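## Task

Every yellow sponge sits above a lot number printed on the shelf edge beneath it. Find each lot number that occurs at least twice anywhere in the storeroom, and move every yellow sponge carrying such a number onto the desk. The robot must not tip over or be left leaning. An item counts only if it stays on the desk without the robot holding or propping it.

## Robot and tools

ROBOT. A Hello Robot Stretch 4 with a single arm: an omni-wheel base, a vertical mast carrying a lift, a telescoping arm that reaches forward, a wrist with yaw, pitch and roll, and a two-finger gripper. It stands about 1.6 m tall, and its base rim lies within 0.23 m of the base origin. Cameras: head_camera, head_left_camera, head_right_camera (both fisheye) and wrist_camera. Loose objects may occasionally get nudged by something outside the robot.

FRAMES. Base frame: origin on the floor below the base centre, x forward, y left, z up. hand_pose is reported in this frame and marks a point between the open fingertips; its printed value may be somewhat off. With all wrist joints at 0 the hand axes line up with the base axes. The odometry frame is the base frame as it was when the scene began; heading there is positive to the left, within -3.142 to 3.142.

execute_actions. Argument "actions": a list holding one action or none (none just returns state and pictures). An action may contain "base", "joints", or both, optionally with "pace" and "contact_limits"; alternatively it is {"end_of_arm": "enable_torque"} by itself, which re-powers any wrist or gripper motor that shut off, leaving it holding its current position. All motions in an action begin together and may finish at different times.
- "base": exactly one key, each a relative move from where the base last reported itself: translate_m (metres, -2 to 2, forward positive, no turning), strafe_m (metres, -2 to 2, left positive, no turning), rotate_rad (radians, -3.2 to 3.2, counter-clockwise seen from above positive, turning in place).
- "joints": absolute targets keyed by name. lift_m 0 to 1.2 m; arm_m 0 to 0.55 m extension; wrist_yaw_rad -1.134 to 4.276 (0 points forward, positive turns left, 3.14 is folded back, above 3.4 the arm may block it); wrist_pitch_rad -1.117 to 4.259 (0 level, 1.57 pointing down); wrist_roll_rad -1.117 to 4.259 (0 puts both fingers level, positive is clockwise viewed from behind); gripper_m -0.038 to 0.141 m, the fingertip gap, negative meaning the tips press together. Done tolerances: lift and arm ±0.004, yaw and roll ±0.02, pitch ±0.05, gripper ±0.004. A joint target outside its range is clipped and the result notes it; any other bad value or unknown key rejects the whole call with no motion.
- "pace": "slow", "default", "fast" or "max"; base speed 0.1/0.3/0.4/0.6 m/s and turn rate 1/2/3/4 rad/s respectively, further limited when the lift is above 0.2 m (down to 0.3 m/s and 1 rad/s at 1.2 m).
- "contact_limits": {"arm_m": value} from 0 (gentlest) to 0.75 (firmest), 0.5 if omitted; how hard the arm may push before halting.
- "cameras": list of camera names or "all"; omitted or null gives all, [] gives none.
No action runs beyond 15 s. A joint or base left out of an action may keep pushing toward an earlier target without the status showing it. If a result reports a stop, remaining execute_actions, wait and finished_scene calls in that same reply are skipped.

wait: seconds 0 to 10; nothing new is commanded, returns state and pictures. zoom_image: camera plus region [x0, y0, x1, y1] in pixels of that camera's latest full picture, top-left origin, at most 504 by 504; useful for reading lot numbers. read_manual: licence texts only. finished_scene: scene number; ends the scene irreversibly and reports success, so finish only once every qualifying item rests on the desk on its own.

RESULTS. base_status and joint_status per motion: "done" (for the base this means wheels turned the commanded amount, even with slipping), "off_target" (stopped away from target, may still push), "contact_stop_at_<key>" (something blocked it; that part goes slack, a slack lift can sag under load, slack wheels can roll), "limit_stop_at_<name>" (e.g. limit_stop_at_tilt when leaning over 6 degrees, limit_stop_at_own_body near self-collision), "time_out", "torque_fault" (wrist or gripper motor shut off and went limp; send enable_torque). After these stops the old target is dropped. on_its_own lists things not commanded by this call; "held at" there is the held target. lidar_m: 12 rough distances in metres for 30-degree sectors, first straight ahead then counter-clockwise (4th left, 7th behind, 10th right); "-" means nothing seen or closer than 0.25 m; it sees from about 0.15 m high upward and can miss glass, thin legs and things behind. wrist_depth_mm: 7x7 grid of median depths, 100 to 2000 mm, row by row from top left, robot body included. base_odometry counts wheel turns; if turned_by_wheels and turned_by_imu differ by over about 0.1 rad, a collision or slip has added roughly that difference to the heading error. base_tilt in degrees (forward and right positive) has a constant offset up to about 1.5 degrees. motor_effort: percent of maximum, positive toward higher joint values, peak in brackets, with fixed offsets and noise; wheel motors positive means turning right. A load in a level gripper shifts wrist pitch effort away from 0.

GRIPPING. Command a gap smaller than the object; a smaller value grips harder and pulls the object in by up to a third of the shortfall. Position readings and "done" do not prove a hold; a firm grip usually shows as a clear gripper effort change. If fingertips jam on a surface, raise the lift.

AT START. Unfold the wrist by sending lift_m 0.4 and wrist_yaw_rad 0 in one action. Tilting the gripper up (pitch below -0.2) while rolled (roll below -0.4 or above 4) risks self-collision stops.

AVOID. Driving or turning with over 1 kg held and arm_m above 0.2, especially at fast paces; strong pushes or pulls, more so with a high gripper or high contact limit; pressing the gripper into things during base or arm moves, or holding over about 2 kg level (torque faults); dropping, slamming or knocking items. A base tilt differing from its starting value may mean a wheel is up on something. Fewer and quicker robot motions are better.

Each tool is called after "Request:" as name([rows], argument=value, ...), one row to a line, values as JSON.

## Session

Request:
execute_actions(actions=[])

Scene clock: 0.00 s.
base_odometry: x=+0.000 y=+0.000 heading=+0.000 (m, m, rad; odometry frame)
turned_by_wheels: +0.000 (rad since the last result)
turned_by_imu: +0.000 (rad since the last result)
base_tilt: forward=-0.1 right=+1.0 (deg)
lidar_m: 1.71 1.56 1.54 0.86 0.71 0.69 0.77 1.21 2.69 0.97 0.77 0.78
base_status: not commanded
joint_positions: lift_m=+0.290 arm_m=+0.002 wrist_yaw_rad=+3.053 wrist_pitch_rad=-0.014 wrist_roll_rad=-0.017 gripper_m=+0.057
joint_status: not commanded
motor_effort: lift_m=+18 arm_m=+0 wrist_yaw_rad=-1 wrist_pitch_rad=-6 wrist_roll_rad=-1 gripper_m=-1 wheel_0=+0 wheel_1=+0 wheel_2=+0 (%)
hand_pose: x=-0.1071 y=+0.1127 z=+0.4725 quat_wxyz=(+0.045, +0.007, -0.009, +0.999) (m; base frame)
wrist_depth_mm: - 137 1060 904 788 683 640 / - 136 1025 904 778 691 640 / 107 137 266 891 768 676 634 / 132 146 1008 904 768 676 621 / 1618 1255 1042 891 759 676 615 / 1464 1255 191 878 198 676 621 / 1098 1060 1008 121 759 647 621
pictures: head_camera, head_left_camera, head_right_camera, wrist_camera
Images, in order (width x height): head_camera 420x560, head_left_camera 420x672, head_right_camera 420x672, wrist_camera 616x392.

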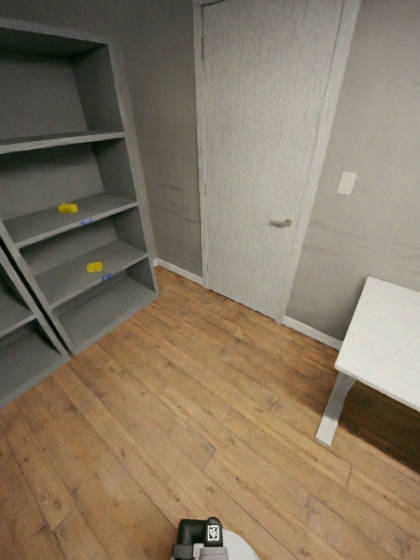

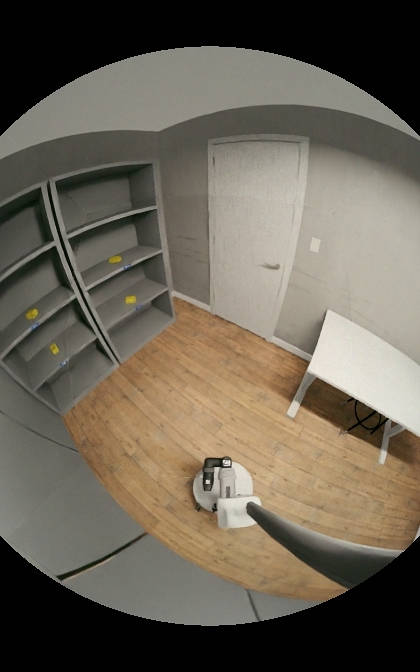

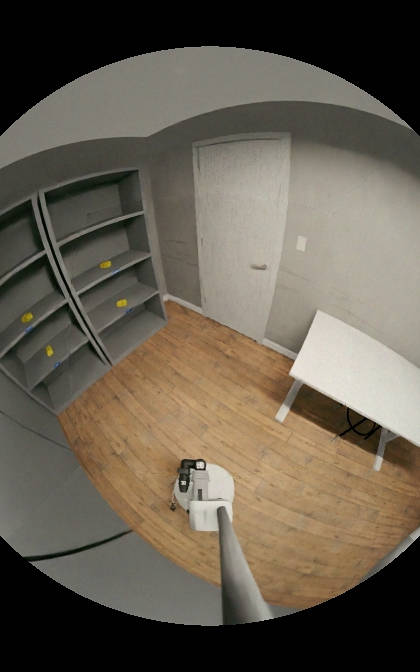

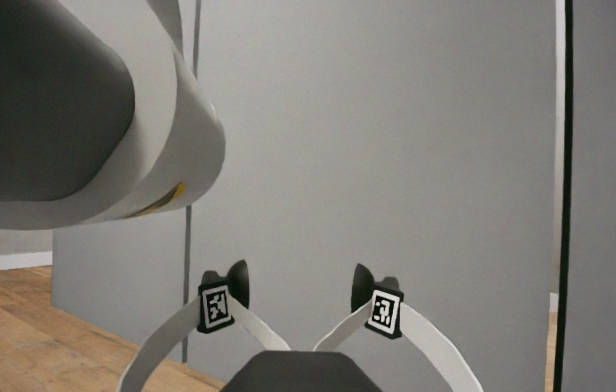

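Request:
execute_actions([
  {"base":{"rotate_rad":0.87},"pace":"fast"},
], cameras=["head_camera","head_left_camera"])

Request:
zoom_image(camera="head_camera", region=[60,170,360,320])

Scene clock: 4.50 s.
base_odometry: x=+0.000 y=+0.000 heading=+0.870 (m, m, rad; odometry frame)
turned_by_wheels: +0.870 (rad since the last result)
turned_by_imu: +0.883 (rad since the last result)
base_tilt: forward=-0.1 right=+0.9 (deg)
lidar_m: 1.54 1.03 0.73 0.70 0.72 0.99 2.72 1.13 0.82 0.76 1.57 1.61
base_status: done
joint_positions: lift_m=+0.290 arm_m=+0.002 wrist_yaw_rad=+3.053 wrist_pitch_rad=-0.014 wrist_roll_rad=-0.017 gripper_m=+0.057
joint_status: not commanded
motor_effort: lift_m=+18(18) arm_m=+0(1) wrist_yaw_rad=-1(0) wrist_pitch_rad=-6(4) wrist_roll_rad=+1(0) gripper_m=-2(4) wheel_0=+0(7) wheel_1=+1(11) wheel_2=+0(10) (%)
hand_pose: x=-0.1071 y=+0.1127 z=+0.4725 quat_wxyz=(+0.045, +0.007, -0.009, +0.999) (m; base frame)
wrist_depth_mm: - 138 - - 1921 1078 798 / - 136 - - 1808 1078 768 / 107 137 266 - 1756 1060 788 / 132 146 - - 1808 1060 778 / - - - - 1661 1060 768 / 1618 1618 191 1756 198 1025 768 / 1078 1025 1138 122 1160 917 750
pictures: head_camera, head_left_camera
Images, in order (width x height): head_camera 420x560, head_left_camera 420x672.

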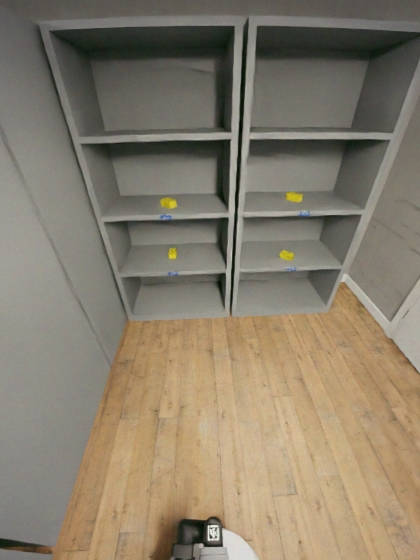

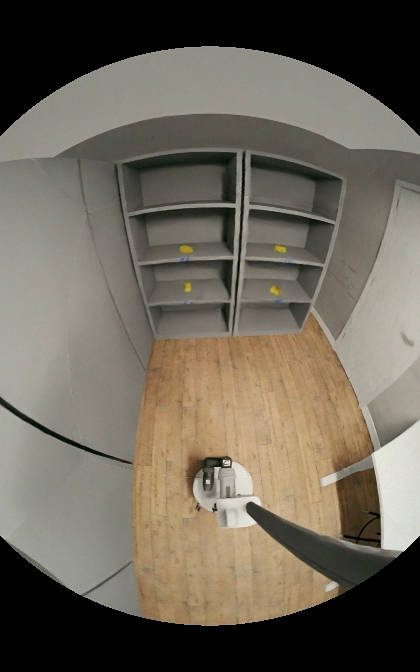

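Region (60, 170, 360, 320) of head_camera's 420x560 image, scaled by 1.680, with more detail than that image has.

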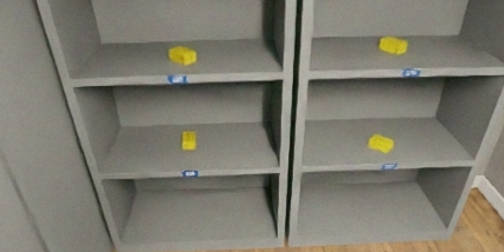

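Request:
zoom_image(camera="head_camera", region=[130,190,210,285])

Request:
zoom_image(camera="head_camera", region=[255,185,335,280])

Region (130, 190, 210, 285) of head_camera's 420x560 image, scaled by 5.305, with more detail than that image has; it fills the left 424 columns of this view, and the rest is white.

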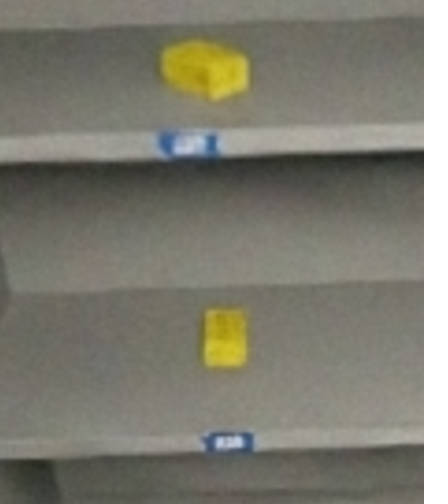

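Region (255, 185, 335, 280) of head_camera's 420x560 image, scaled by 5.305, with more detail than that image has; it fills the left 424 columns of this view, and the rest is white.

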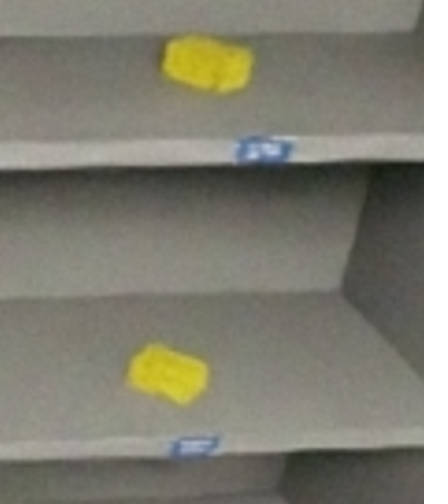

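Request:
execute_actions([
  {"base":{"translate_m":0.5},"joints":{"lift_m":0.5,"wrist_yaw_rad":0},"pace":"fast"},
], cameras=["head_camera","wrist_camera"])

Scene clock: 14.40 s.
base_odometry: x=+0.322 y=+0.382 heading=+0.870 (m, m, rad; odometry frame)
turned_by_wheels: +0.000 (rad since the last result)
turned_by_imu: -0.002 (rad since the last result)
base_tilt: forward=-0.1 right=+0.9 (deg)
lidar_m: 1.03 1.03 0.75 0.68 0.74 1.00 3.25 1.17 0.96 1.49 1.53 1.11
base_status: done
joint_positions: lift_m=+0.500 arm_m=+0.002 wrist_yaw_rad=+0.001 wrist_pitch_rad=-0.014 wrist_roll_rad=-0.017 gripper_m=+0.057
joint_status: all done
motor_effort: lift_m=+20(26) arm_m=+0(0) wrist_yaw_rad=-2(8) wrist_pitch_rad=-7(5) wrist_roll_rad=-1(0) gripper_m=-2(1) wheel_0=+0(7) wheel_1=+1(9) wheel_2=+1(14) (%)
hand_pose: x=+0.4609 y=-0.0872 z=+0.6821 quat_wxyz=(+1.000, -0.009, -0.007, +0.000) (m; base frame)
wrist_depth_mm: 1060 1229 1281 1281 1281 1308 1281 / 891 1008 991 931 931 1281 1281 / 1078 1229 1281 1255 1160 1255 1229 / 1098 1255 1229 1308 1281 1308 1308 / 991 1160 1229 1078 1160 1308 1281 / 1060 1229 192 831 197 1255 1255 / 1118 1229 1255 122 1281 1281 1281
pictures: head_camera, wrist_camera
Images, in order (width x height): head_camera 420x560, wrist_camera 616x392.

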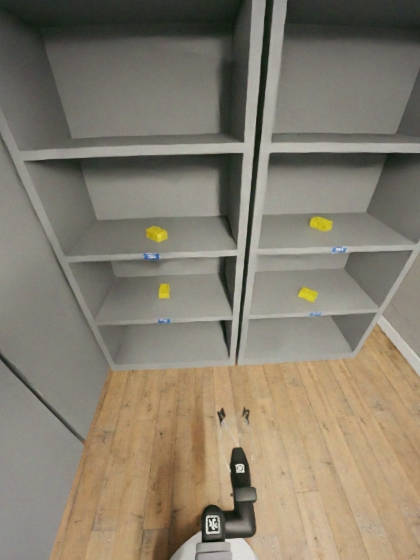

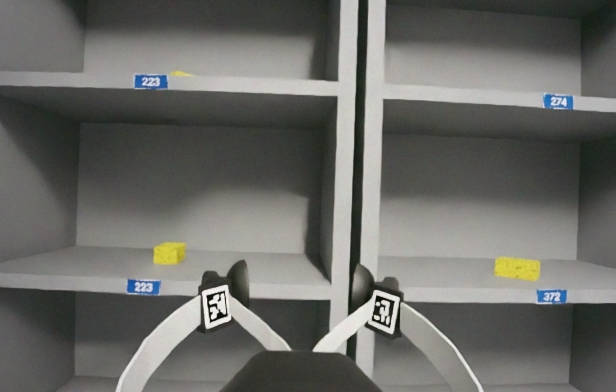

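Request:
zoom_image(camera="wrist_camera", region=[80,60,240,310])

Request:
zoom_image(camera="wrist_camera", region=[460,70,616,320])

Region (80, 60, 240, 310) of wrist_camera's 616x392 image, scaled by 2.016; it fills the left 323 columns of this view, and the rest is white.

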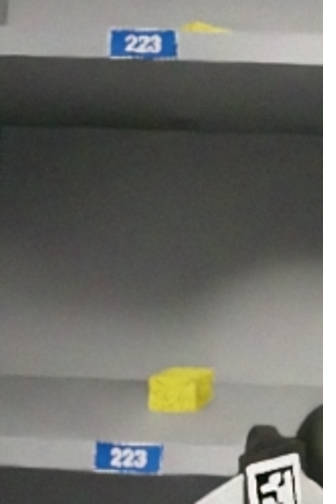

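Region (460, 70, 616, 320) of wrist_camera's 616x392 image, scaled by 2.016; it fills the left 314 columns of this view, and the rest is white.

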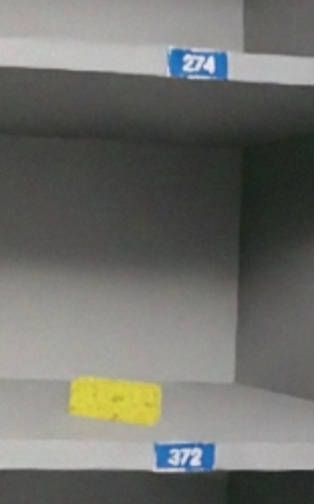

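Request:
execute_actions([
  {"base":{"strafe_m":0.34},"joints":{"lift_m":0.56,"wrist_pitch_rad":0.4,"gripper_m":0.13,"wrist_roll_rad":0,"arm_m":0.3},"pace":"fast"},
], cameras=["head_camera","wrist_camera"])

Request:
execute_actions([
  {"base":{"translate_m":0.3},"pace":"fast"},
], cameras=["head_camera","wrist_camera"])

Scene clock: 30.57 s.
base_odometry: x=+0.062 y=+0.601 heading=+0.870 (m, m, rad; odometry frame)
turned_by_wheels: +0.000 (rad since the last result)
turned_by_imu: +0.001 (rad since the last result)
base_tilt: forward=-0.1 right=+0.9 (deg)
lidar_m: 1.03 0.55 0.39 0.35 0.38 0.50 1.41 1.63 1.24 1.82 1.55 1.09
base_status: done
joint_positions: lift_m=+0.560 arm_m=+0.298 wrist_yaw_rad=+0.000 wrist_pitch_rad=+0.402 wrist_roll_rad=+0.000 gripper_m=+0.130
joint_status: all done
motor_effort: lift_m=+20(23) arm_m=+10(10) wrist_yaw_rad=+0(2) wrist_pitch_rad=-4(5) wrist_roll_rad=+2(1) gripper_m=+2(1) wheel_0=+2(12) wheel_1=+0(11) wheel_2=+0(1) (%)
hand_pose: x=+0.7347 y=-0.0874 z=+0.6252 quat_wxyz=(+0.980, +0.000, +0.200, +0.000) (m; base frame)
wrist_depth_mm: 609 854 866 866 891 831 580 / 609 904 917 917 946 831 585 / 603 788 820 768 854 759 585 / 569 585 585 597 609 603 580 / 634 866 1118 1098 1138 831 640 / 654 205 931 1025 213 707 661 / 683 788 820 126 842 759 809
pictures: head_camera, wrist_camera
Images, in order (width x height): head_camera 420x560, wrist_camera 616x392.

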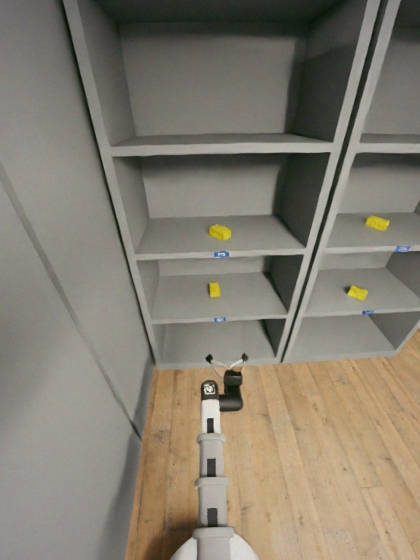

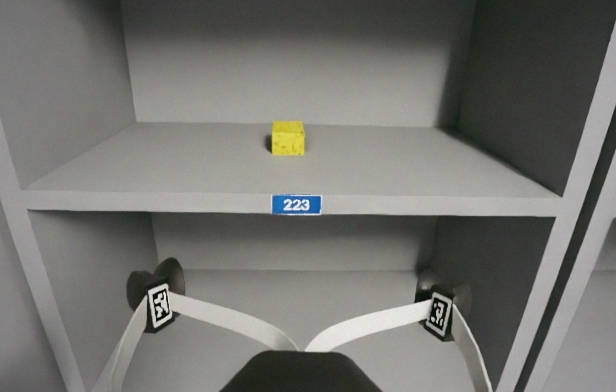

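Scene clock: 32.57 s.
base_odometry: x=+0.256 y=+0.831 heading=+0.870 (m, m, rad; odometry frame)
turned_by_wheels: +0.000 (rad since the last result)
turned_by_imu: -0.001 (rad since the last result)
base_tilt: forward=-0.2 right=+0.9 (deg)
lidar_m: 0.73 0.57 0.40 0.37 0.39 0.55 1.41 1.63 1.40 1.83 1.09 0.79
base_status: done
joint_positions: lift_m=+0.560 arm_m=+0.298 wrist_yaw_rad=+0.000 wrist_pitch_rad=+0.402 wrist_roll_rad=+0.000 gripper_m=+0.130
joint_status: not commanded
motor_effort: lift_m=+21(20) arm_m=+9(10) wrist_yaw_rad=-1(3) wrist_pitch_rad=-5(3) wrist_roll_rad=+3(2) gripper_m=-1(1) wheel_0=+0(8) wheel_1=-1(8) wheel_2=+1(14) (%)
hand_pose: x=+0.7348 y=-0.0874 z=+0.6252 quat_wxyz=(+0.980, +0.000, +0.200, +0.000) (m; base frame)
wrist_depth_mm: 591 609 609 603 609 609 564 / 615 640 634 647 634 654 569 / 627 676 676 691 683 683 564 / 535 535 549 508 574 569 539 / 399 407 413 418 421 427 430 / 322 204 303 334 215 325 338 / 290 294 294 125 301 300 306
pictures: head_camera, wrist_camera
Images, in order (width x height): head_camera 420x560, wrist_camera 616x392.

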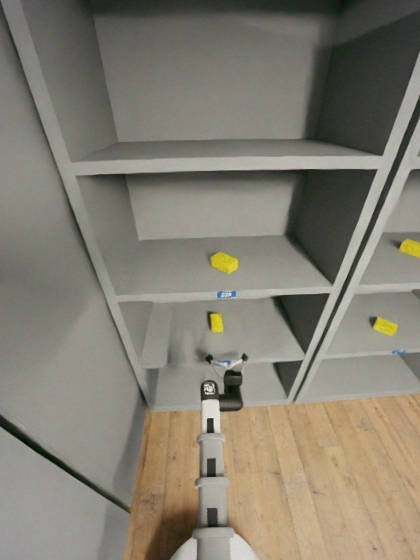

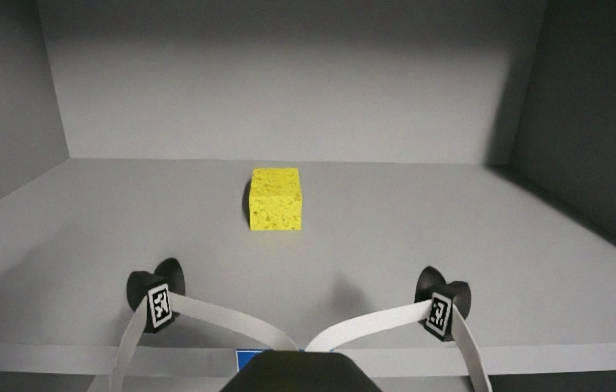

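Request:
execute_actions([
  {"base":{"strafe_m":0.038},"joints":{"lift_m":0.51,"arm_m":0.48}},
], cameras=["wrist_camera"])

Scene clock: 39.03 s.
base_odometry: x=+0.227 y=+0.855 heading=+0.870 (m, m, rad; odometry frame)
turned_by_wheels: +0.000 (rad since the last result)
turned_by_imu: +0.000 (rad since the last result)
base_tilt: forward=+0.0 right=+1.0 (deg)
lidar_m: 0.74 0.51 0.35 0.32 0.35 0.48 1.31 1.70 1.43 1.86 1.09 0.79
base_status: done
joint_positions: lift_m=+0.510 arm_m=+0.478 wrist_yaw_rad=+0.000 wrist_pitch_rad=+0.402 wrist_roll_rad=+0.000 gripper_m=+0.130
joint_status: all done
motor_effort: lift_m=+15(15) arm_m=+10(10) wrist_yaw_rad=-1(0) wrist_pitch_rad=-5(5) wrist_roll_rad=+1(1) gripper_m=-1(0) wheel_0=-1(9) wheel_1=+2(7) wheel_2=+0(1) (%)
hand_pose: x=+0.9147 y=-0.0874 z=+0.5756 quat_wxyz=(+0.980, +0.000, +0.200, +0.000) (m; base frame)
wrist_depth_mm: 436 442 439 449 445 449 449 / 469 469 469 477 477 477 477 / 492 496 496 500 504 504 508 / 418 421 430 325 445 445 452 / 314 317 322 266 330 334 336 / 251 205 240 262 214 255 265 / 213 211 215 125 219 218 227
pictures: wrist_camera
Images, in order (width x height): wrist_camera 616x392.

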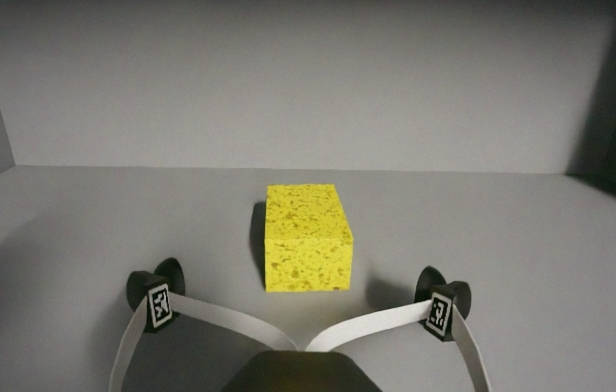

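Request:
execute_actions([
  {"joints":{"lift_m":0.5,"arm_m":0.55}},
], cameras=["wrist_camera"])

Request:
execute_actions([
  {"joints":{"gripper_m":0.015}},
], cameras=["wrist_camera"])

Request:
execute_actions([
  {"joints":{"lift_m":0.54}},
], cameras=["wrist_camera"])

Scene clock: 44.70 s.
base_odometry: x=+0.227 y=+0.855 heading=+0.870 (m, m, rad; odometry frame)
turned_by_wheels: +0.000 (rad since the last result)
turned_by_imu: +0.000 (rad since the last result)
base_tilt: forward=-0.1 right=+1.0 (deg)
lidar_m: 0.73 0.49 0.35 0.32 0.35 0.48 1.31 1.72 1.41 1.87 1.11 0.77
base_status: not commanded
joint_positions: lift_m=+0.500 arm_m=+0.548 wrist_yaw_rad=+0.000 wrist_pitch_rad=+0.402 wrist_roll_rad=+0.000 gripper_m=+0.130
joint_status: all done
motor_effort: lift_m=+15(17) arm_m=+10(10) wrist_yaw_rad=-2(2) wrist_pitch_rad=-4(4) wrist_roll_rad=+3(1) gripper_m=+0(0) wheel_0=-1(1) wheel_1=+2(2) wheel_2=+0(0) (%)
hand_pose: x=+0.9847 y=-0.0874 z=+0.5656 quat_wxyz=(+0.980, +0.000, +0.200, +0.000) (m; base frame)
wrist_depth_mm: 377 379 382 382 384 387 389 / 397 397 404 404 410 413 410 / 421 427 430 433 436 430 439 / 397 404 404 410 418 424 424 / 296 300 300 227 312 314 314 / 237 204 224 196 199 240 250 / 200 199 203 125 205 206 210
pictures: wrist_camera
Images, in order (width x height): wrist_camera 616x392.

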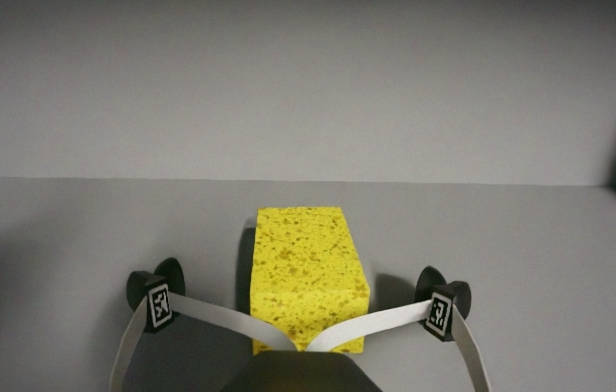

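Scene clock: 46.77 s.
base_odometry: x=+0.227 y=+0.855 heading=+0.870 (m, m, rad; odometry frame)
turned_by_wheels: +0.000 (rad since the last result)
turned_by_imu: +0.000 (rad since the last result)
base_tilt: forward=-0.1 right=+0.9 (deg)
lidar_m: 0.74 0.50 0.35 0.32 0.34 0.49 1.31 1.73 1.41 1.87 1.10 0.79
base_status: not commanded
joint_positions: lift_m=+0.500 arm_m=+0.548 wrist_yaw_rad=+0.000 wrist_pitch_rad=+0.402 wrist_roll_rad=+0.000 gripper_m=+0.015
joint_status: all done
motor_effort: lift_m=+14(15) arm_m=+10(10) wrist_yaw_rad=-1(0) wrist_pitch_rad=-5(6) wrist_roll_rad=+1(2) gripper_m=-17(17) wheel_0=-1(1) wheel_1=+2(2) wheel_2=+0(0) (%)
hand_pose: x=+0.9847 y=-0.0874 z=+0.5656 quat_wxyz=(+0.980, +0.000, +0.200, +0.000) (m; base frame)
wrist_depth_mm: 375 377 379 382 384 387 392 / 394 399 404 407 404 410 413 / 421 427 427 430 433 436 439 / 392 399 404 410 415 424 427 / 296 301 301 215 309 312 314 / 238 239 182 183 185 248 249 / 200 193 195 117 201 192 209
pictures: wrist_camera
Images, in order (width x height): wrist_camera 616x392.

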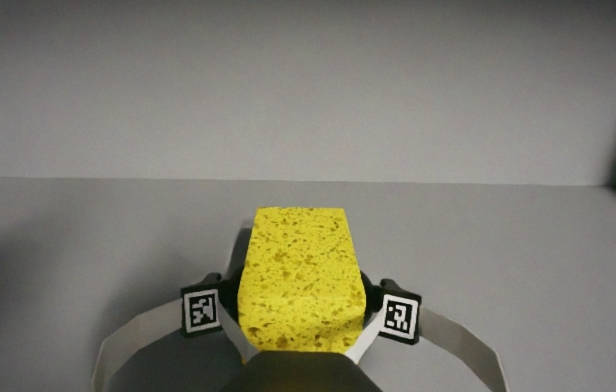

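Scene clock: 47.77 s.
base_odometry: x=+0.227 y=+0.855 heading=+0.870 (m, m, rad; odometry frame)
turned_by_wheels: +0.000 (rad since the last result)
turned_by_imu: +0.000 (rad since the last result)
base_tilt: forward=-0.1 right=+0.9 (deg)
lidar_m: 0.74 0.50 0.34 0.32 0.35 0.49 1.29 1.70 1.43 1.87 1.11 0.77
base_status: not commanded
joint_positions: lift_m=+0.540 arm_m=+0.548 wrist_yaw_rad=+0.000 wrist_pitch_rad=+0.402 wrist_roll_rad=+0.000 gripper_m=+0.015
joint_status: all done
motor_effort: lift_m=+21(23) arm_m=+10(10) wrist_yaw_rad=+0(0) wrist_pitch_rad=-5(4) wrist_roll_rad=+1(1) gripper_m=-18(16) wheel_0=-1(1) wheel_1=+2(2) wheel_2=+0(0) (%)
hand_pose: x=+0.9847 y=-0.0874 z=+0.6051 quat_wxyz=(+0.980, +0.000, +0.200, +0.000) (m; base frame)
wrist_depth_mm: 377 377 379 382 382 387 389 / 399 399 404 402 404 407 410 / 424 424 427 430 430 436 433 / 445 449 449 452 455 462 462 / 366 368 373 216 384 387 392 / 293 297 182 184 185 307 309 / 247 238 241 118 249 238 260
pictures: wrist_camera
Images, in order (width x height): wrist_camera 616x392.

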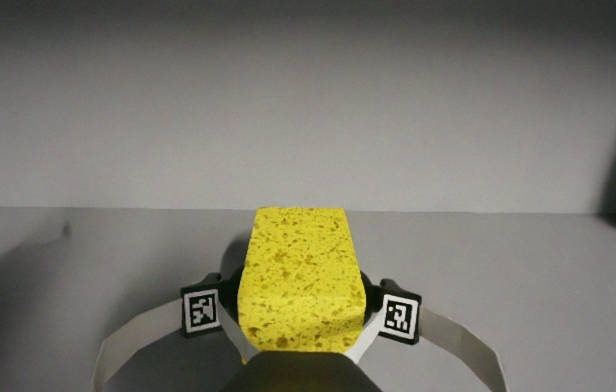

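Request:
execute_actions([
  {"joints":{"arm_m":0.0},"pace":"fast"},
], cameras=[])

Request:
execute_actions([
  {"base":{"rotate_rad":-2.2},"joints":{"lift_m":0.8}},
], cameras=[])

Request:
execute_actions([
  {"base":{"translate_m":0.8},"pace":"fast"},
], cameras=["head_camera","wrist_camera","head_right_camera"])

Scene clock: 55.47 s.
base_odometry: x=+0.227 y=+0.855 heading=+0.870 (m, m, rad; odometry frame)
turned_by_wheels: +0.000 (rad since the last result)
turned_by_imu: +0.000 (rad since the last result)
base_tilt: forward=-0.1 right=+1.0 (deg)
lidar_m: 0.73 0.48 0.35 0.33 0.33 0.49 1.28 1.71 1.42 1.86 1.09 0.78
base_status: not commanded
joint_positions: lift_m=+0.540 arm_m=+0.003 wrist_yaw_rad=+0.000 wrist_pitch_rad=+0.402 wrist_roll_rad=+0.000 gripper_m=+0.015
joint_status: all done
joint sent to its limit — the command would take arm_m past its lower limit, so that joint was sent only as far as its limit.
motor_effort: lift_m=+21(21) arm_m=-9(10) wrist_yaw_rad=+0(0) wrist_pitch_rad=-6(6) wrist_roll_rad=+2(1) gripper_m=-17(16) wheel_0=-1(1) wheel_1=+2(2) wheel_2=+0(0) (%)
hand_pose: x=+0.4396 y=-0.0875 z=+0.6050 quat_wxyz=(+0.980, +0.000, +0.200, +0.000) (m; base frame)
wrist_depth_mm: 554 854 866 866 866 878 634 / 554 842 904 917 931 878 634 / 564 732 759 768 788 788 634 / 544 580 580 554 609 609 574 / 603 854 1078 216 1118 904 627 / 627 750 182 185 185 820 676 / 654 741 768 118 798 732 723
pictures: none
No camera images: the call's "cameras" was empty. Leave "cameras" out to get every camera's image.

Scene clock: 57.83 s.
base_odometry: x=+0.227 y=+0.855 heading=-1.329 (m, m, rad; odometry frame)
turned_by_wheels: -2.200 (rad since the last result)
turned_by_imu: -2.232 (rad since the last result)
base_tilt: forward=-0.2 right=+1.0 (deg)
lidar_m: 1.43 1.88 1.25 0.82 0.74 0.58 0.39 0.33 0.32 0.43 0.92 1.93
base_status: done
joint_positions: lift_m=+0.800 arm_m=+0.003 wrist_yaw_rad=+0.000 wrist_pitch_rad=+0.402 wrist_roll_rad=+0.000 gripper_m=+0.015
joint_status: all done
motor_effort: lift_m=+21(22) arm_m=-10(10) wrist_yaw_rad=-1(1) wrist_pitch_rad=-5(7) wrist_roll_rad=+2(1) gripper_m=-16(18) wheel_0=+1(7) wheel_1=+0(5) wheel_2=+2(7) (%)
hand_pose: x=+0.4396 y=-0.0874 z=+0.8651 quat_wxyz=(+0.980, +0.000, +0.200, +0.000) (m; base frame)
wrist_depth_mm: 1366 1464 1661 - - - - / 1336 1618 1756 - - - - / 1464 1661 1863 - - - - / 1499 1756 - - - - - / 1537 1756 1708 215 1808 1863 1921 / 1397 1430 182 184 184 1464 1537 / 1182 1160 1160 117 1182 1160 1255
pictures: none
No camera images: the call's "cameras" was empty. Leave "cameras" out to get every camera's image.

Scene clock: 61.27 s.
base_odometry: x=+0.418 y=+0.079 heading=-1.329 (m, m, rad; odometry frame)
turned_by_wheels: +0.000 (rad since the last result)
turned_by_imu: -0.004 (rad since the last result)
base_tilt: forward=-0.2 right=+1.0 (deg)
lidar_m: 0.62 0.89 1.26 1.36 1.23 1.26 1.04 0.95 0.98 1.22 3.01 0.86
base_status: done
joint_positions: lift_m=+0.800 arm_m=+0.003 wrist_yaw_rad=+0.000 wrist_pitch_rad=+0.402 wrist_roll_rad=+0.000 gripper_m=+0.015
joint_status: not commanded
motor_effort: lift_m=+20(21) arm_m=-9(10) wrist_yaw_rad=+0(0) wrist_pitch_rad=-6(6) wrist_roll_rad=+1(2) gripper_m=-16(17) wheel_0=+2(7) wheel_1=+3(5) wheel_2=+0(13) (%)
hand_pose: x=+0.4396 y=-0.0874 z=+0.8651 quat_wxyz=(+0.980, +0.000, +0.200, +0.000) (m; base frame)
wrist_depth_mm: 891 1008 1118 1336 1618 - - / 904 1042 1182 1397 1661 - - / 960 991 1008 1025 1025 1078 - / 1008 723 683 691 750 - - / 1042 1138 508 215 1756 1756 1863 / 1098 1229 182 183 185 1464 1499 / 1138 1160 1008 117 1182 1118 1229
pictures: head_camera, head_right_camera, wrist_camera
Images, in order (width x height): head_camera 420x560, head_right_camera 420x672, wrist_camera 616x392.

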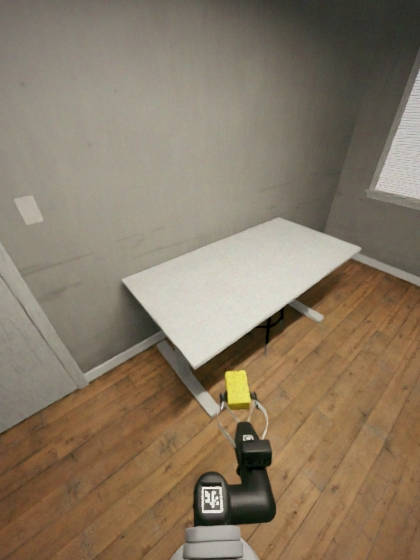

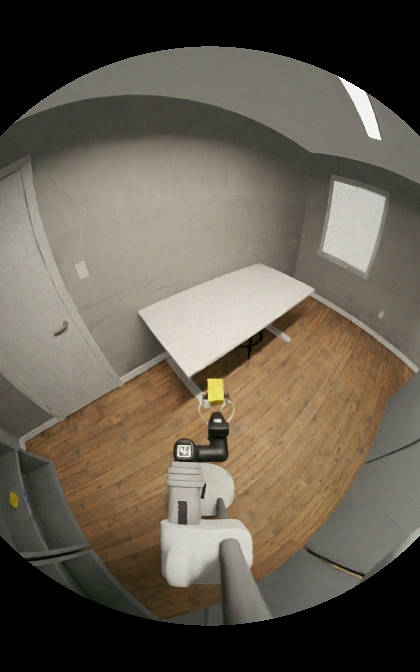

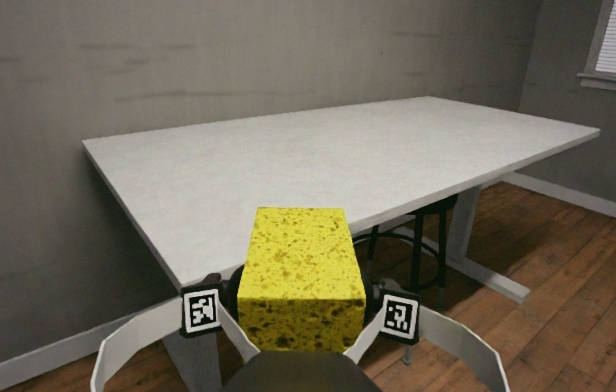

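Request:
execute_actions([
  {"base":{"translate_m":0.1},"joints":{"arm_m":0.54,"lift_m":0.725},"pace":"fast"},
], cameras=["head_camera","wrist_camera"])

Scene clock: 66.30 s.
base_odometry: x=+0.442 y=-0.019 heading=-1.329 (m, m, rad; odometry frame)
turned_by_wheels: +0.000 (rad since the last result)
turned_by_imu: +0.000 (rad since the last result)
base_tilt: forward=-0.1 right=+0.9 (deg)
lidar_m: 0.53 0.71 1.18 1.45 1.31 1.30 1.15 1.04 1.06 1.33 2.91 0.73
base_status: done
joint_positions: lift_m=+0.725 arm_m=+0.538 wrist_yaw_rad=+0.000 wrist_pitch_rad=+0.402 wrist_roll_rad=+0.000 gripper_m=+0.015
joint_status: all done
motor_effort: lift_m=+15(19) arm_m=+10(10) wrist_yaw_rad=-1(1) wrist_pitch_rad=-5(5) wrist_roll_rad=+1(2) gripper_m=-17(17) wheel_0=-1(6) wheel_1=+1(5) wheel_2=+3(12) (%)
hand_pose: x=+0.9747 y=-0.0874 z=+0.7906 quat_wxyz=(+0.980, +0.000, +0.200, +0.000) (m; base frame)
wrist_depth_mm: 500 569 647 750 904 1138 1537 / 521 597 683 798 976 1205 1708 / 549 615 676 750 768 809 809 / 480 488 492 504 512 517 525 / 364 370 370 216 377 382 392 / 290 294 181 184 185 306 306 / 245 236 242 118 248 236 258
pictures: head_camera, wrist_camera
Images, in order (width x height): head_camera 420x560, wrist_camera 616x392.

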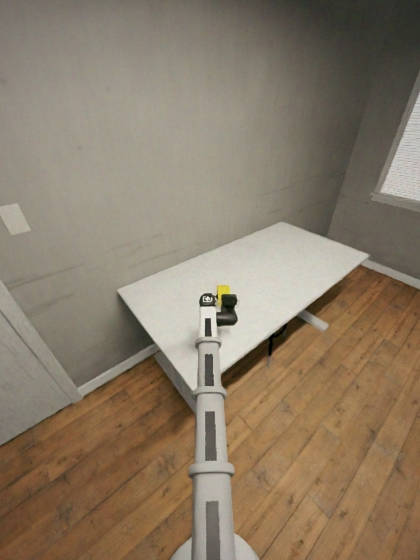

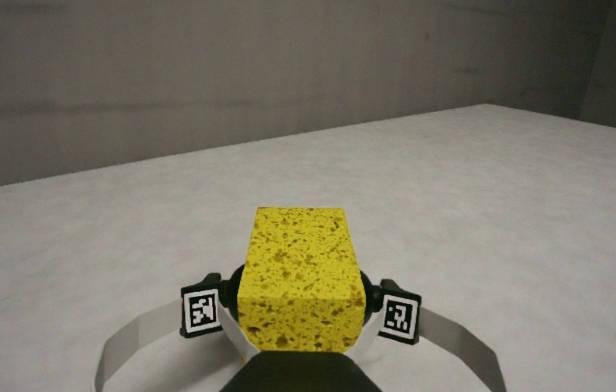

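Request:
execute_actions([
  {"joints":{"lift_m":0.688}},
], cameras=[])

Request:
execute_actions([
  {"joints":{"gripper_m":0.11}},
], cameras=[])

Request:
execute_actions([
  {"joints":{"lift_m":0.8,"arm_m":0.01,"gripper_m":0.14},"pace":"fast"},
], cameras=["wrist_camera"])

Request:
execute_actions([
  {"base":{"rotate_rad":2.545},"joints":{"lift_m":1.04,"wrist_yaw_rad":0.6},"pace":"fast"},
], cameras=[])

Request:
execute_actions([
  {"base":{"translate_m":0.75},"joints":{"arm_m":0.1},"pace":"fast"},
], cameras=["head_camera","wrist_camera"])

Scene clock: 78.87 s.
base_odometry: x=+0.442 y=-0.019 heading=-1.329 (m, m, rad; odometry frame)
turned_by_wheels: +0.000 (rad since the last result)
turned_by_imu: +0.000 (rad since the last result)
base_tilt: forward=-0.1 right=+1.1 (deg)
lidar_m: 0.55 0.74 1.19 1.42 1.29 1.31 1.15 1.05 1.04 1.33 2.91 0.74
base_status: not commanded
joint_positions: lift_m=+0.688 arm_m=+0.538 wrist_yaw_rad=+0.000 wrist_pitch_rad=+0.402 wrist_roll_rad=+0.000 gripper_m=+0.015
joint_status: all done
motor_effort: lift_m=+15(13) arm_m=+10(9) wrist_yaw_rad=+0(2) wrist_pitch_rad=-6(6) wrist_roll_rad=+2(2) gripper_m=-16(17) wheel_0=-1(0) wheel_1=+1(1) wheel_2=+3(3) (%)
hand_pose: x=+0.9747 y=-0.0874 z=+0.7536 quat_wxyz=(+0.980, +0.000, +0.200, +0.000) (m; base frame)
wrist_depth_mm: 508 569 661 759 904 1118 1537 / 521 603 683 798 931 1182 1661 / 539 574 609 615 640 647 676 / 397 397 407 413 421 427 433 / 298 303 304 216 317 315 320 / 239 242 181 183 185 251 251 / 202 195 198 118 204 193 211
pictures: none
No camera images: the call's "cameras" was empty. Leave "cameras" out to get every camera's image.

Scene clock: 80.63 s.
base_odometry: x=+0.442 y=-0.019 heading=-1.329 (m, m, rad; odometry frame)
turned_by_wheels: +0.000 (rad since the last result)
turned_by_imu: +0.000 (rad since the last result)
base_tilt: forward=-0.1 right=+0.9 (deg)
lidar_m: 0.53 0.74 1.17 1.44 1.29 1.32 1.15 1.04 1.06 1.34 2.92 0.74
base_status: not commanded
joint_positions: lift_m=+0.688 arm_m=+0.538 wrist_yaw_rad=+0.000 wrist_pitch_rad=+0.402 wrist_roll_rad=+0.000 gripper_m=+0.110
joint_status: all done
motor_effort: lift_m=+15(15) arm_m=+10(9) wrist_yaw_rad=+0(1) wrist_pitch_rad=-5(4) wrist_roll_rad=+2(3) gripper_m=+1(18) wheel_0=+0(1) wheel_1=+1(2) wheel_2=+3(3) (%)
hand_pose: x=+0.9747 y=-0.0874 z=+0.7536 quat_wxyz=(+0.980, +0.000, +0.200, +0.000) (m; base frame)
wrist_depth_mm: 500 574 647 768 917 1138 1499 / 525 597 683 809 960 1138 1708 / 544 585 609 621 627 647 668 / 394 399 407 413 421 424 433 / 300 303 306 227 312 317 317 / 238 234 195 198 197 251 252 / 202 200 205 123 207 202 211
pictures: none
No camera images: the call's "cameras" was empty. Leave "cameras" out to get every camera's image.

Scene clock: 82.80 s.
base_odometry: x=+0.442 y=-0.019 heading=-1.329 (m, m, rad; odometry frame)
turned_by_wheels: +0.000 (rad since the last result)
turned_by_imu: +0.000 (rad since the last result)
base_tilt: forward=-0.1 right=+1.0 (deg)
lidar_m: 0.53 0.69 1.16 1.44 1.30 1.31 1.14 1.04 1.07 1.34 2.91 0.72
base_status: not commanded
joint_positions: lift_m=+0.800 arm_m=+0.012 wrist_yaw_rad=+0.000 wrist_pitch_rad=+0.402 wrist_roll_rad=+0.000 gripper_m=+0.140
joint_status: all done
motor_effort: lift_m=+21(22) arm_m=-10(10) wrist_yaw_rad=-1(3) wrist_pitch_rad=-6(6) wrist_roll_rad=+1(2) gripper_m=+0(1) wheel_0=+0(0) wheel_1=+1(2) wheel_2=+3(3) (%)
hand_pose: x=+0.4481 y=-0.0875 z=+0.8651 quat_wxyz=(+0.980, +0.000, +0.200, +0.000) (m; base frame)
wrist_depth_mm: 831 931 1060 1255 1464 1808 - / 854 960 1118 1308 1499 - - / 866 960 1025 1025 1078 1098 1138 / 891 668 683 683 707 759 - / 976 530 512 521 585 1756 1808 / 1008 205 402 480 1078 1366 1499 / 1060 1098 1160 122 1205 1182 1229
pictures: wrist_camera
Images, in order (width x height): wrist_camera 616x392.

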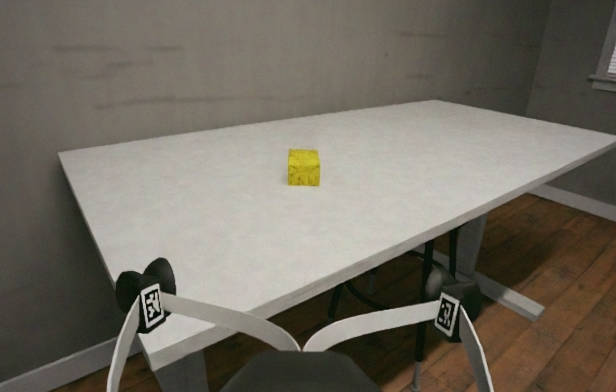

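Scene clock: 85.23 s.
base_odometry: x=+0.442 y=-0.019 heading=+1.216 (m, m, rad; odometry frame)
turned_by_wheels: +2.545 (rad since the last result)
turned_by_imu: +2.583 (rad since the last result)
base_tilt: forward=-0.2 right=+1.1 (deg)
lidar_m: 1.29 1.18 1.03 1.05 1.26 2.97 0.86 0.52 0.61 1.19 1.43 1.27
base_status: done
joint_positions: lift_m=+1.040 arm_m=+0.012 wrist_yaw_rad=+0.600 wrist_pitch_rad=+0.402 wrist_roll_rad=+0.000 gripper_m=+0.140
joint_status: all done
motor_effort: lift_m=+21(22) arm_m=-9(10) wrist_yaw_rad=-1(11) wrist_pitch_rad=-4(4) wrist_roll_rad=+0(3) gripper_m=+1(0) wheel_0=-2(8) wheel_1=+0(10) wheel_2=+0(11) (%)
hand_pose: x=+0.4511 y=+0.0777 z=+1.1051 quat_wxyz=(+0.936, -0.059, +0.191, +0.290) (m; base frame)
wrist_depth_mm: 759 854 976 1138 1281 1366 1205 / 788 878 1025 1229 1336 1366 1255 / 820 931 1060 1281 1430 1229 1060 / 866 991 1160 1366 1499 1576 1336 / 904 1008 1205 1499 1576 1336 1281 / 931 206 1205 1537 1618 1098 1078 / 976 1160 1366 121 1464 1397 1397
pictures: none
No camera images: the call's "cameras" was empty. Leave "cameras" out to get every camera's image.

Scene clock: 88.87 s.
base_odometry: x=+0.703 y=+0.685 heading=+1.216 (m, m, rad; odometry frame)
turned_by_wheels: +0.000 (rad since the last result)
turned_by_imu: -0.003 (rad since the last result)
base_tilt: forward=-0.1 right=+1.0 (deg)
lidar_m: 0.59 0.71 0.81 0.82 0.98 1.85 1.31 1.20 1.41 1.09 0.66 0.58
base_status: done
joint_positions: lift_m=+1.040 arm_m=+0.098 wrist_yaw_rad=+0.600 wrist_pitch_rad=+0.402 wrist_roll_rad=+0.000 gripper_m=+0.140
joint_status: all done
motor_effort: lift_m=+20(21) arm_m=+10(10) wrist_yaw_rad=+1(2) wrist_pitch_rad=-5(6) wrist_roll_rad=+2(3) gripper_m=+1(0) wheel_0=+1(6) wheel_1=+1(7) wheel_2=-2(12) (%)
hand_pose: x=+0.5377 y=+0.0777 z=+1.1051 quat_wxyz=(+0.936, -0.059, +0.191, +0.290) (m; base frame)
wrist_depth_mm: 564 621 654 759 788 647 559 / 591 661 691 809 820 683 574 / 609 691 732 842 831 699 591 / 640 732 691 609 615 627 597 / 668 741 809 492 449 449 469 / 715 206 866 946 343 345 375 / 732 854 917 121 809 306 314
pictures: head_camera, wrist_camera
Images, in order (width x height): head_camera 420x560, wrist_camera 616x392.

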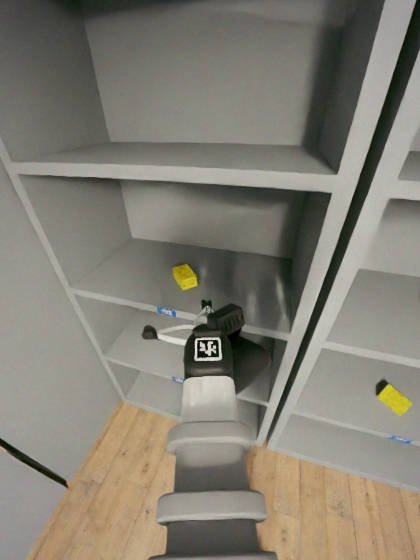

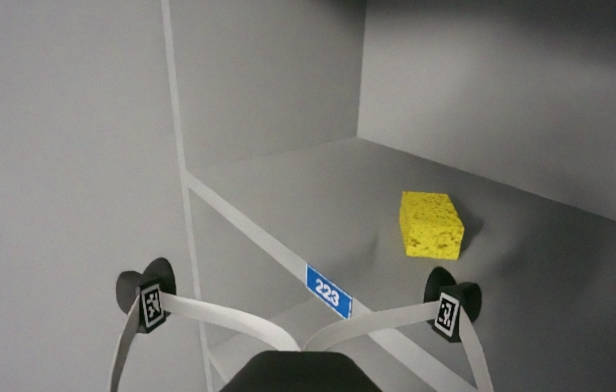

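Request:
execute_actions([
  {"joints":{"arm_m":0.375,"lift_m":1.02},"pace":"fast"},
], cameras=["wrist_camera"])

Scene clock: 93.57 s.
base_odometry: x=+0.703 y=+0.685 heading=+1.216 (m, m, rad; odometry frame)
turned_by_wheels: +0.000 (rad since the last result)
turned_by_imu: +0.000 (rad since the last result)
base_tilt: forward=-0.3 right=+0.9 (deg)
lidar_m: 0.58 0.71 0.81 0.82 0.98 1.83 1.31 1.20 1.42 1.11 0.66 0.58
base_status: not commanded
joint_positions: lift_m=+1.020 arm_m=+0.373 wrist_yaw_rad=+0.600 wrist_pitch_rad=+0.402 wrist_roll_rad=+0.000 gripper_m=+0.140
joint_status: all done
motor_effort: lift_m=+15(17) arm_m=+10(12) wrist_yaw_rad=-1(1) wrist_pitch_rad=-5(7) wrist_roll_rad=+2(1) gripper_m=+2(0) wheel_0=+0(0) wheel_1=+1(1) wheel_2=-1(2) (%)
hand_pose: x=+0.8127 y=+0.0777 z=+1.0856 quat_wxyz=(+0.936, -0.059, +0.191, +0.290) (m; base frame)
wrist_depth_mm: 445 504 574 615 492 404 353 / 462 525 609 647 508 415 362 / 484 549 647 683 539 430 368 / 508 544 564 569 539 452 382 / 427 413 418 421 424 424 389 / 342 205 320 273 314 315 343 / 449 272 279 122 282 282 290
pictures: wrist_camera
Images, in order (width x height): wrist_camera 616x392.

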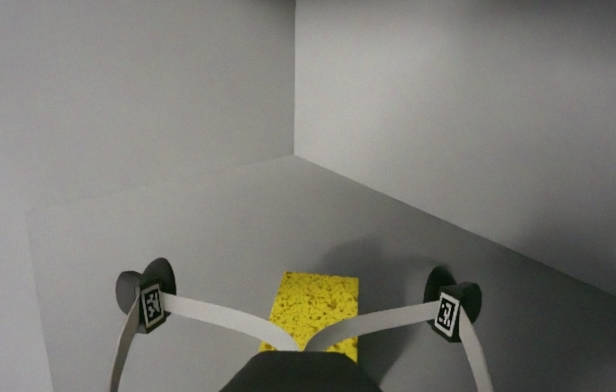

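Request:
execute_actions([
  {"joints":{"arm_m":0.382,"lift_m":0.957,"gripper_m":0.11}},
], cameras=["wrist_camera"])

Request:
execute_actions([
  {"joints":{"gripper_m":0.015}},
], cameras=[])

Request:
execute_actions([
  {"joints":{"lift_m":0.98},"pace":"fast"},
], cameras=["wrist_camera"])

Scene clock: 98.30 s.
base_odometry: x=+0.703 y=+0.685 heading=+1.216 (m, m, rad; odometry frame)
turned_by_wheels: +0.000 (rad since the last result)
turned_by_imu: +0.000 (rad since the last result)
base_tilt: forward=-0.2 right=+1.0 (deg)
lidar_m: 0.57 0.72 0.80 0.80 0.98 1.85 1.31 1.20 1.42 1.10 0.67 0.57
base_status: not commanded
joint_positions: lift_m=+0.957 arm_m=+0.380 wrist_yaw_rad=+0.600 wrist_pitch_rad=+0.402 wrist_roll_rad=+0.000 gripper_m=+0.110
joint_status: all done
motor_effort: lift_m=+15(14) arm_m=+10(8) wrist_yaw_rad=+0(0) wrist_pitch_rad=-3(4) wrist_roll_rad=+0(2) gripper_m=+0(2) wheel_0=+0(0) wheel_1=+1(1) wheel_2=-1(1) (%)
hand_pose: x=+0.8197 y=+0.0777 z=+1.0227 quat_wxyz=(+0.936, -0.059, +0.191, +0.290) (m; base frame)
wrist_depth_mm: 445 504 574 609 488 402 347 / 462 525 603 640 504 413 355 / 480 535 597 615 521 430 366 / 399 402 404 410 418 413 373 / 296 303 304 224 309 314 314 / 237 230 195 196 196 247 249 / 201 200 203 123 206 199 210
pictures: wrist_camera
Images, in order (width x height): wrist_camera 616x392.

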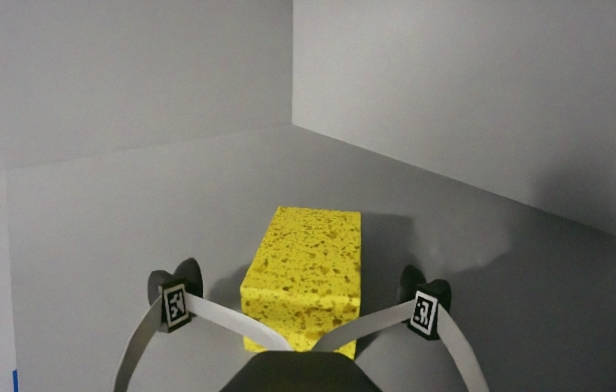

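Scene clock: 100.07 s.
base_odometry: x=+0.703 y=+0.685 heading=+1.216 (m, m, rad; odometry frame)
turned_by_wheels: +0.000 (rad since the last result)
turned_by_imu: +0.000 (rad since the last result)
base_tilt: forward=-0.1 right=+0.9 (deg)
lidar_m: 0.57 0.70 0.81 0.81 0.99 1.83 1.30 1.21 1.41 1.11 0.65 0.58
base_status: not commanded
joint_positions: lift_m=+0.957 arm_m=+0.380 wrist_yaw_rad=+0.600 wrist_pitch_rad=+0.402 wrist_roll_rad=+0.000 gripper_m=+0.015
joint_status: all done
motor_effort: lift_m=+15(15) arm_m=+10(10) wrist_yaw_rad=-2(2) wrist_pitch_rad=-5(5) wrist_roll_rad=+1(4) gripper_m=-19(17) wheel_0=+0(0) wheel_1=+1(1) wheel_2=-1(2) (%)
hand_pose: x=+0.8197 y=+0.0777 z=+1.0227 quat_wxyz=(+0.936, -0.059, +0.191, +0.290) (m; base frame)
wrist_depth_mm: 445 500 564 615 488 402 345 / 469 517 603 647 500 410 355 / 484 535 591 609 525 427 366 / 397 402 402 413 418 413 373 / 297 301 303 216 312 314 315 / 237 240 182 181 189 250 248 / 200 194 196 118 206 200 208
pictures: none
No camera images: the call's "cameras" was empty. Leave "cameras" out to get every camera's image.

Scene clock: 100.77 s.
base_odometry: x=+0.703 y=+0.685 heading=+1.216 (m, m, rad; odometry frame)
turned_by_wheels: +0.000 (rad since the last result)
turned_by_imu: +0.000 (rad since the last result)
base_tilt: forward=+0.0 right=+0.9 (deg)
lidar_m: 0.57 0.68 0.80 0.81 1.00 1.84 1.32 1.22 1.41 1.12 0.66 0.58
base_status: not commanded
joint_positions: lift_m=+0.980 arm_m=+0.380 wrist_yaw_rad=+0.600 wrist_pitch_rad=+0.402 wrist_roll_rad=+0.000 gripper_m=+0.015
joint_status: all done
motor_effort: lift_m=+20(23) arm_m=+10(10) wrist_yaw_rad=+0(1) wrist_pitch_rad=-5(5) wrist_roll_rad=+3(1) gripper_m=-18(19) wheel_0=+0(0) wheel_1=+1(1) wheel_2=-1(1) (%)
hand_pose: x=+0.8197 y=+0.0777 z=+1.0451 quat_wxyz=(+0.936, -0.059, +0.191, +0.290) (m; base frame)
wrist_depth_mm: 449 504 574 615 484 399 345 / 466 525 597 640 508 410 353 / 488 559 627 640 525 427 368 / 452 455 462 466 477 430 373 / 336 343 343 216 355 355 359 / 277 272 182 180 190 282 282 / 232 220 223 118 231 224 241
pictures: wrist_camera
Images, in order (width x height): wrist_camera 616x392.

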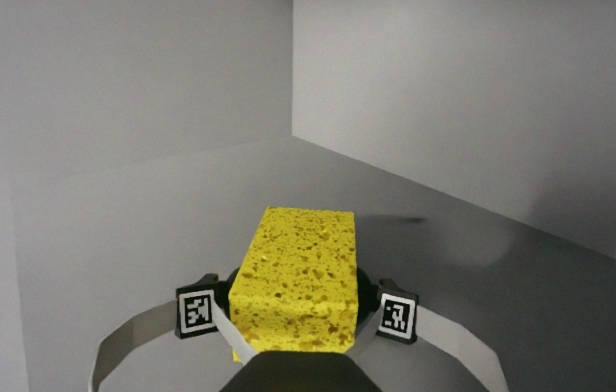

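Request:
execute_actions([
  {"base":{"translate_m":-0.75},"joints":{"arm_m":0.05},"pace":"fast"},
], cameras=[])

Request:
execute_actions([
  {"base":{"rotate_rad":-2.545},"joints":{"lift_m":0.76,"arm_m":0.37}},
], cameras=["head_camera","wrist_camera"])

Scene clock: 108.40 s.
base_odometry: x=+0.442 y=-0.018 heading=+1.216 (m, m, rad; odometry frame)
turned_by_wheels: +0.000 (rad since the last result)
turned_by_imu: +0.004 (rad since the last result)
base_tilt: forward=-0.1 right=+1.0 (deg)
lidar_m: 1.29 1.19 1.02 1.05 1.27 2.97 0.81 0.52 0.62 1.18 1.44 1.29
base_status: done
joint_positions: lift_m=+0.980 arm_m=+0.052 wrist_yaw_rad=+0.600 wrist_pitch_rad=+0.402 wrist_roll_rad=+0.000 gripper_m=+0.015
joint_status: all done
motor_effort: lift_m=+20(21) arm_m=-9(10) wrist_yaw_rad=-1(1) wrist_pitch_rad=-5(5) wrist_roll_rad=-1(1) gripper_m=-18(17) wheel_0=-2(7) wheel_1=-1(9) wheel_2=+1(11) (%)
hand_pose: x=+0.4910 y=+0.0778 z=+1.0451 quat_wxyz=(+0.936, -0.059, +0.191, +0.290) (m; base frame)
wrist_depth_mm: 750 831 960 1118 1255 1366 1182 / 768 866 1008 1182 1281 1366 1182 / 820 917 1060 1255 1430 1464 976 / 842 931 1160 1308 1499 1499 1281 / 891 1008 1138 215 1661 1229 1205 / 931 1025 181 180 190 1618 1008 / 960 1118 1281 118 1397 1308 1366
pictures: none
No camera images: the call's "cameras" was empty. Leave "cameras" out to get every camera's image.

Scene clock: 111.23 s.
base_odometry: x=+0.442 y=-0.018 heading=-1.329 (m, m, rad; odometry frame)
turned_by_wheels: -2.545 (rad since the last result)
turned_by_imu: -2.582 (rad since the last result)
base_tilt: forward=-0.1 right=+1.0 (deg)
lidar_m: 0.51 0.72 1.19 1.42 1.29 1.33 1.14 1.03 1.05 1.34 2.92 0.73
base_status: done
joint_positions: lift_m=+0.760 arm_m=+0.368 wrist_yaw_rad=+0.600 wrist_pitch_rad=+0.402 wrist_roll_rad=+0.000 gripper_m=+0.015
joint_status: all done
motor_effort: lift_m=+15(22) arm_m=+9(12) wrist_yaw_rad=+0(2) wrist_pitch_rad=-5(6) wrist_roll_rad=+1(1) gripper_m=-20(15) wheel_0=+0(8) wheel_1=+2(7) wheel_2=+2(8) (%)
hand_pose: x=+0.8078 y=+0.0778 z=+0.8256 quat_wxyz=(+0.936, -0.059, +0.191, +0.290) (m; base frame)
wrist_depth_mm: 627 647 654 661 668 676 691 / 668 683 691 691 715 723 732 / 699 723 741 741 759 768 788 / 768 778 585 597 603 603 609 / 809 809 430 214 445 455 452 / 866 379 182 181 189 357 303 / 904 278 282 118 294 285 289
pictures: head_camera, wrist_camera
Images, in order (width x height): head_camera 420x560, wrist_camera 616x392.

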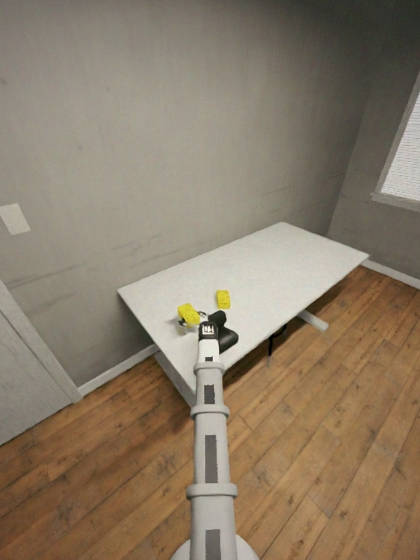

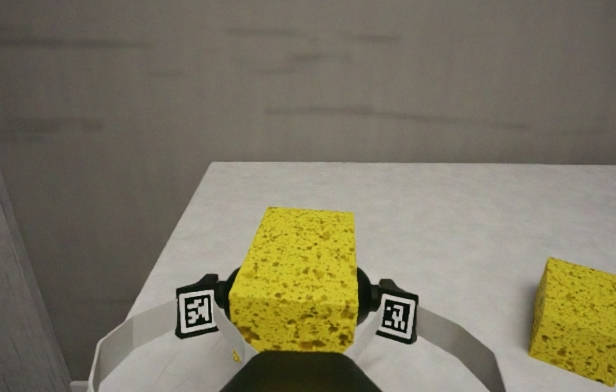

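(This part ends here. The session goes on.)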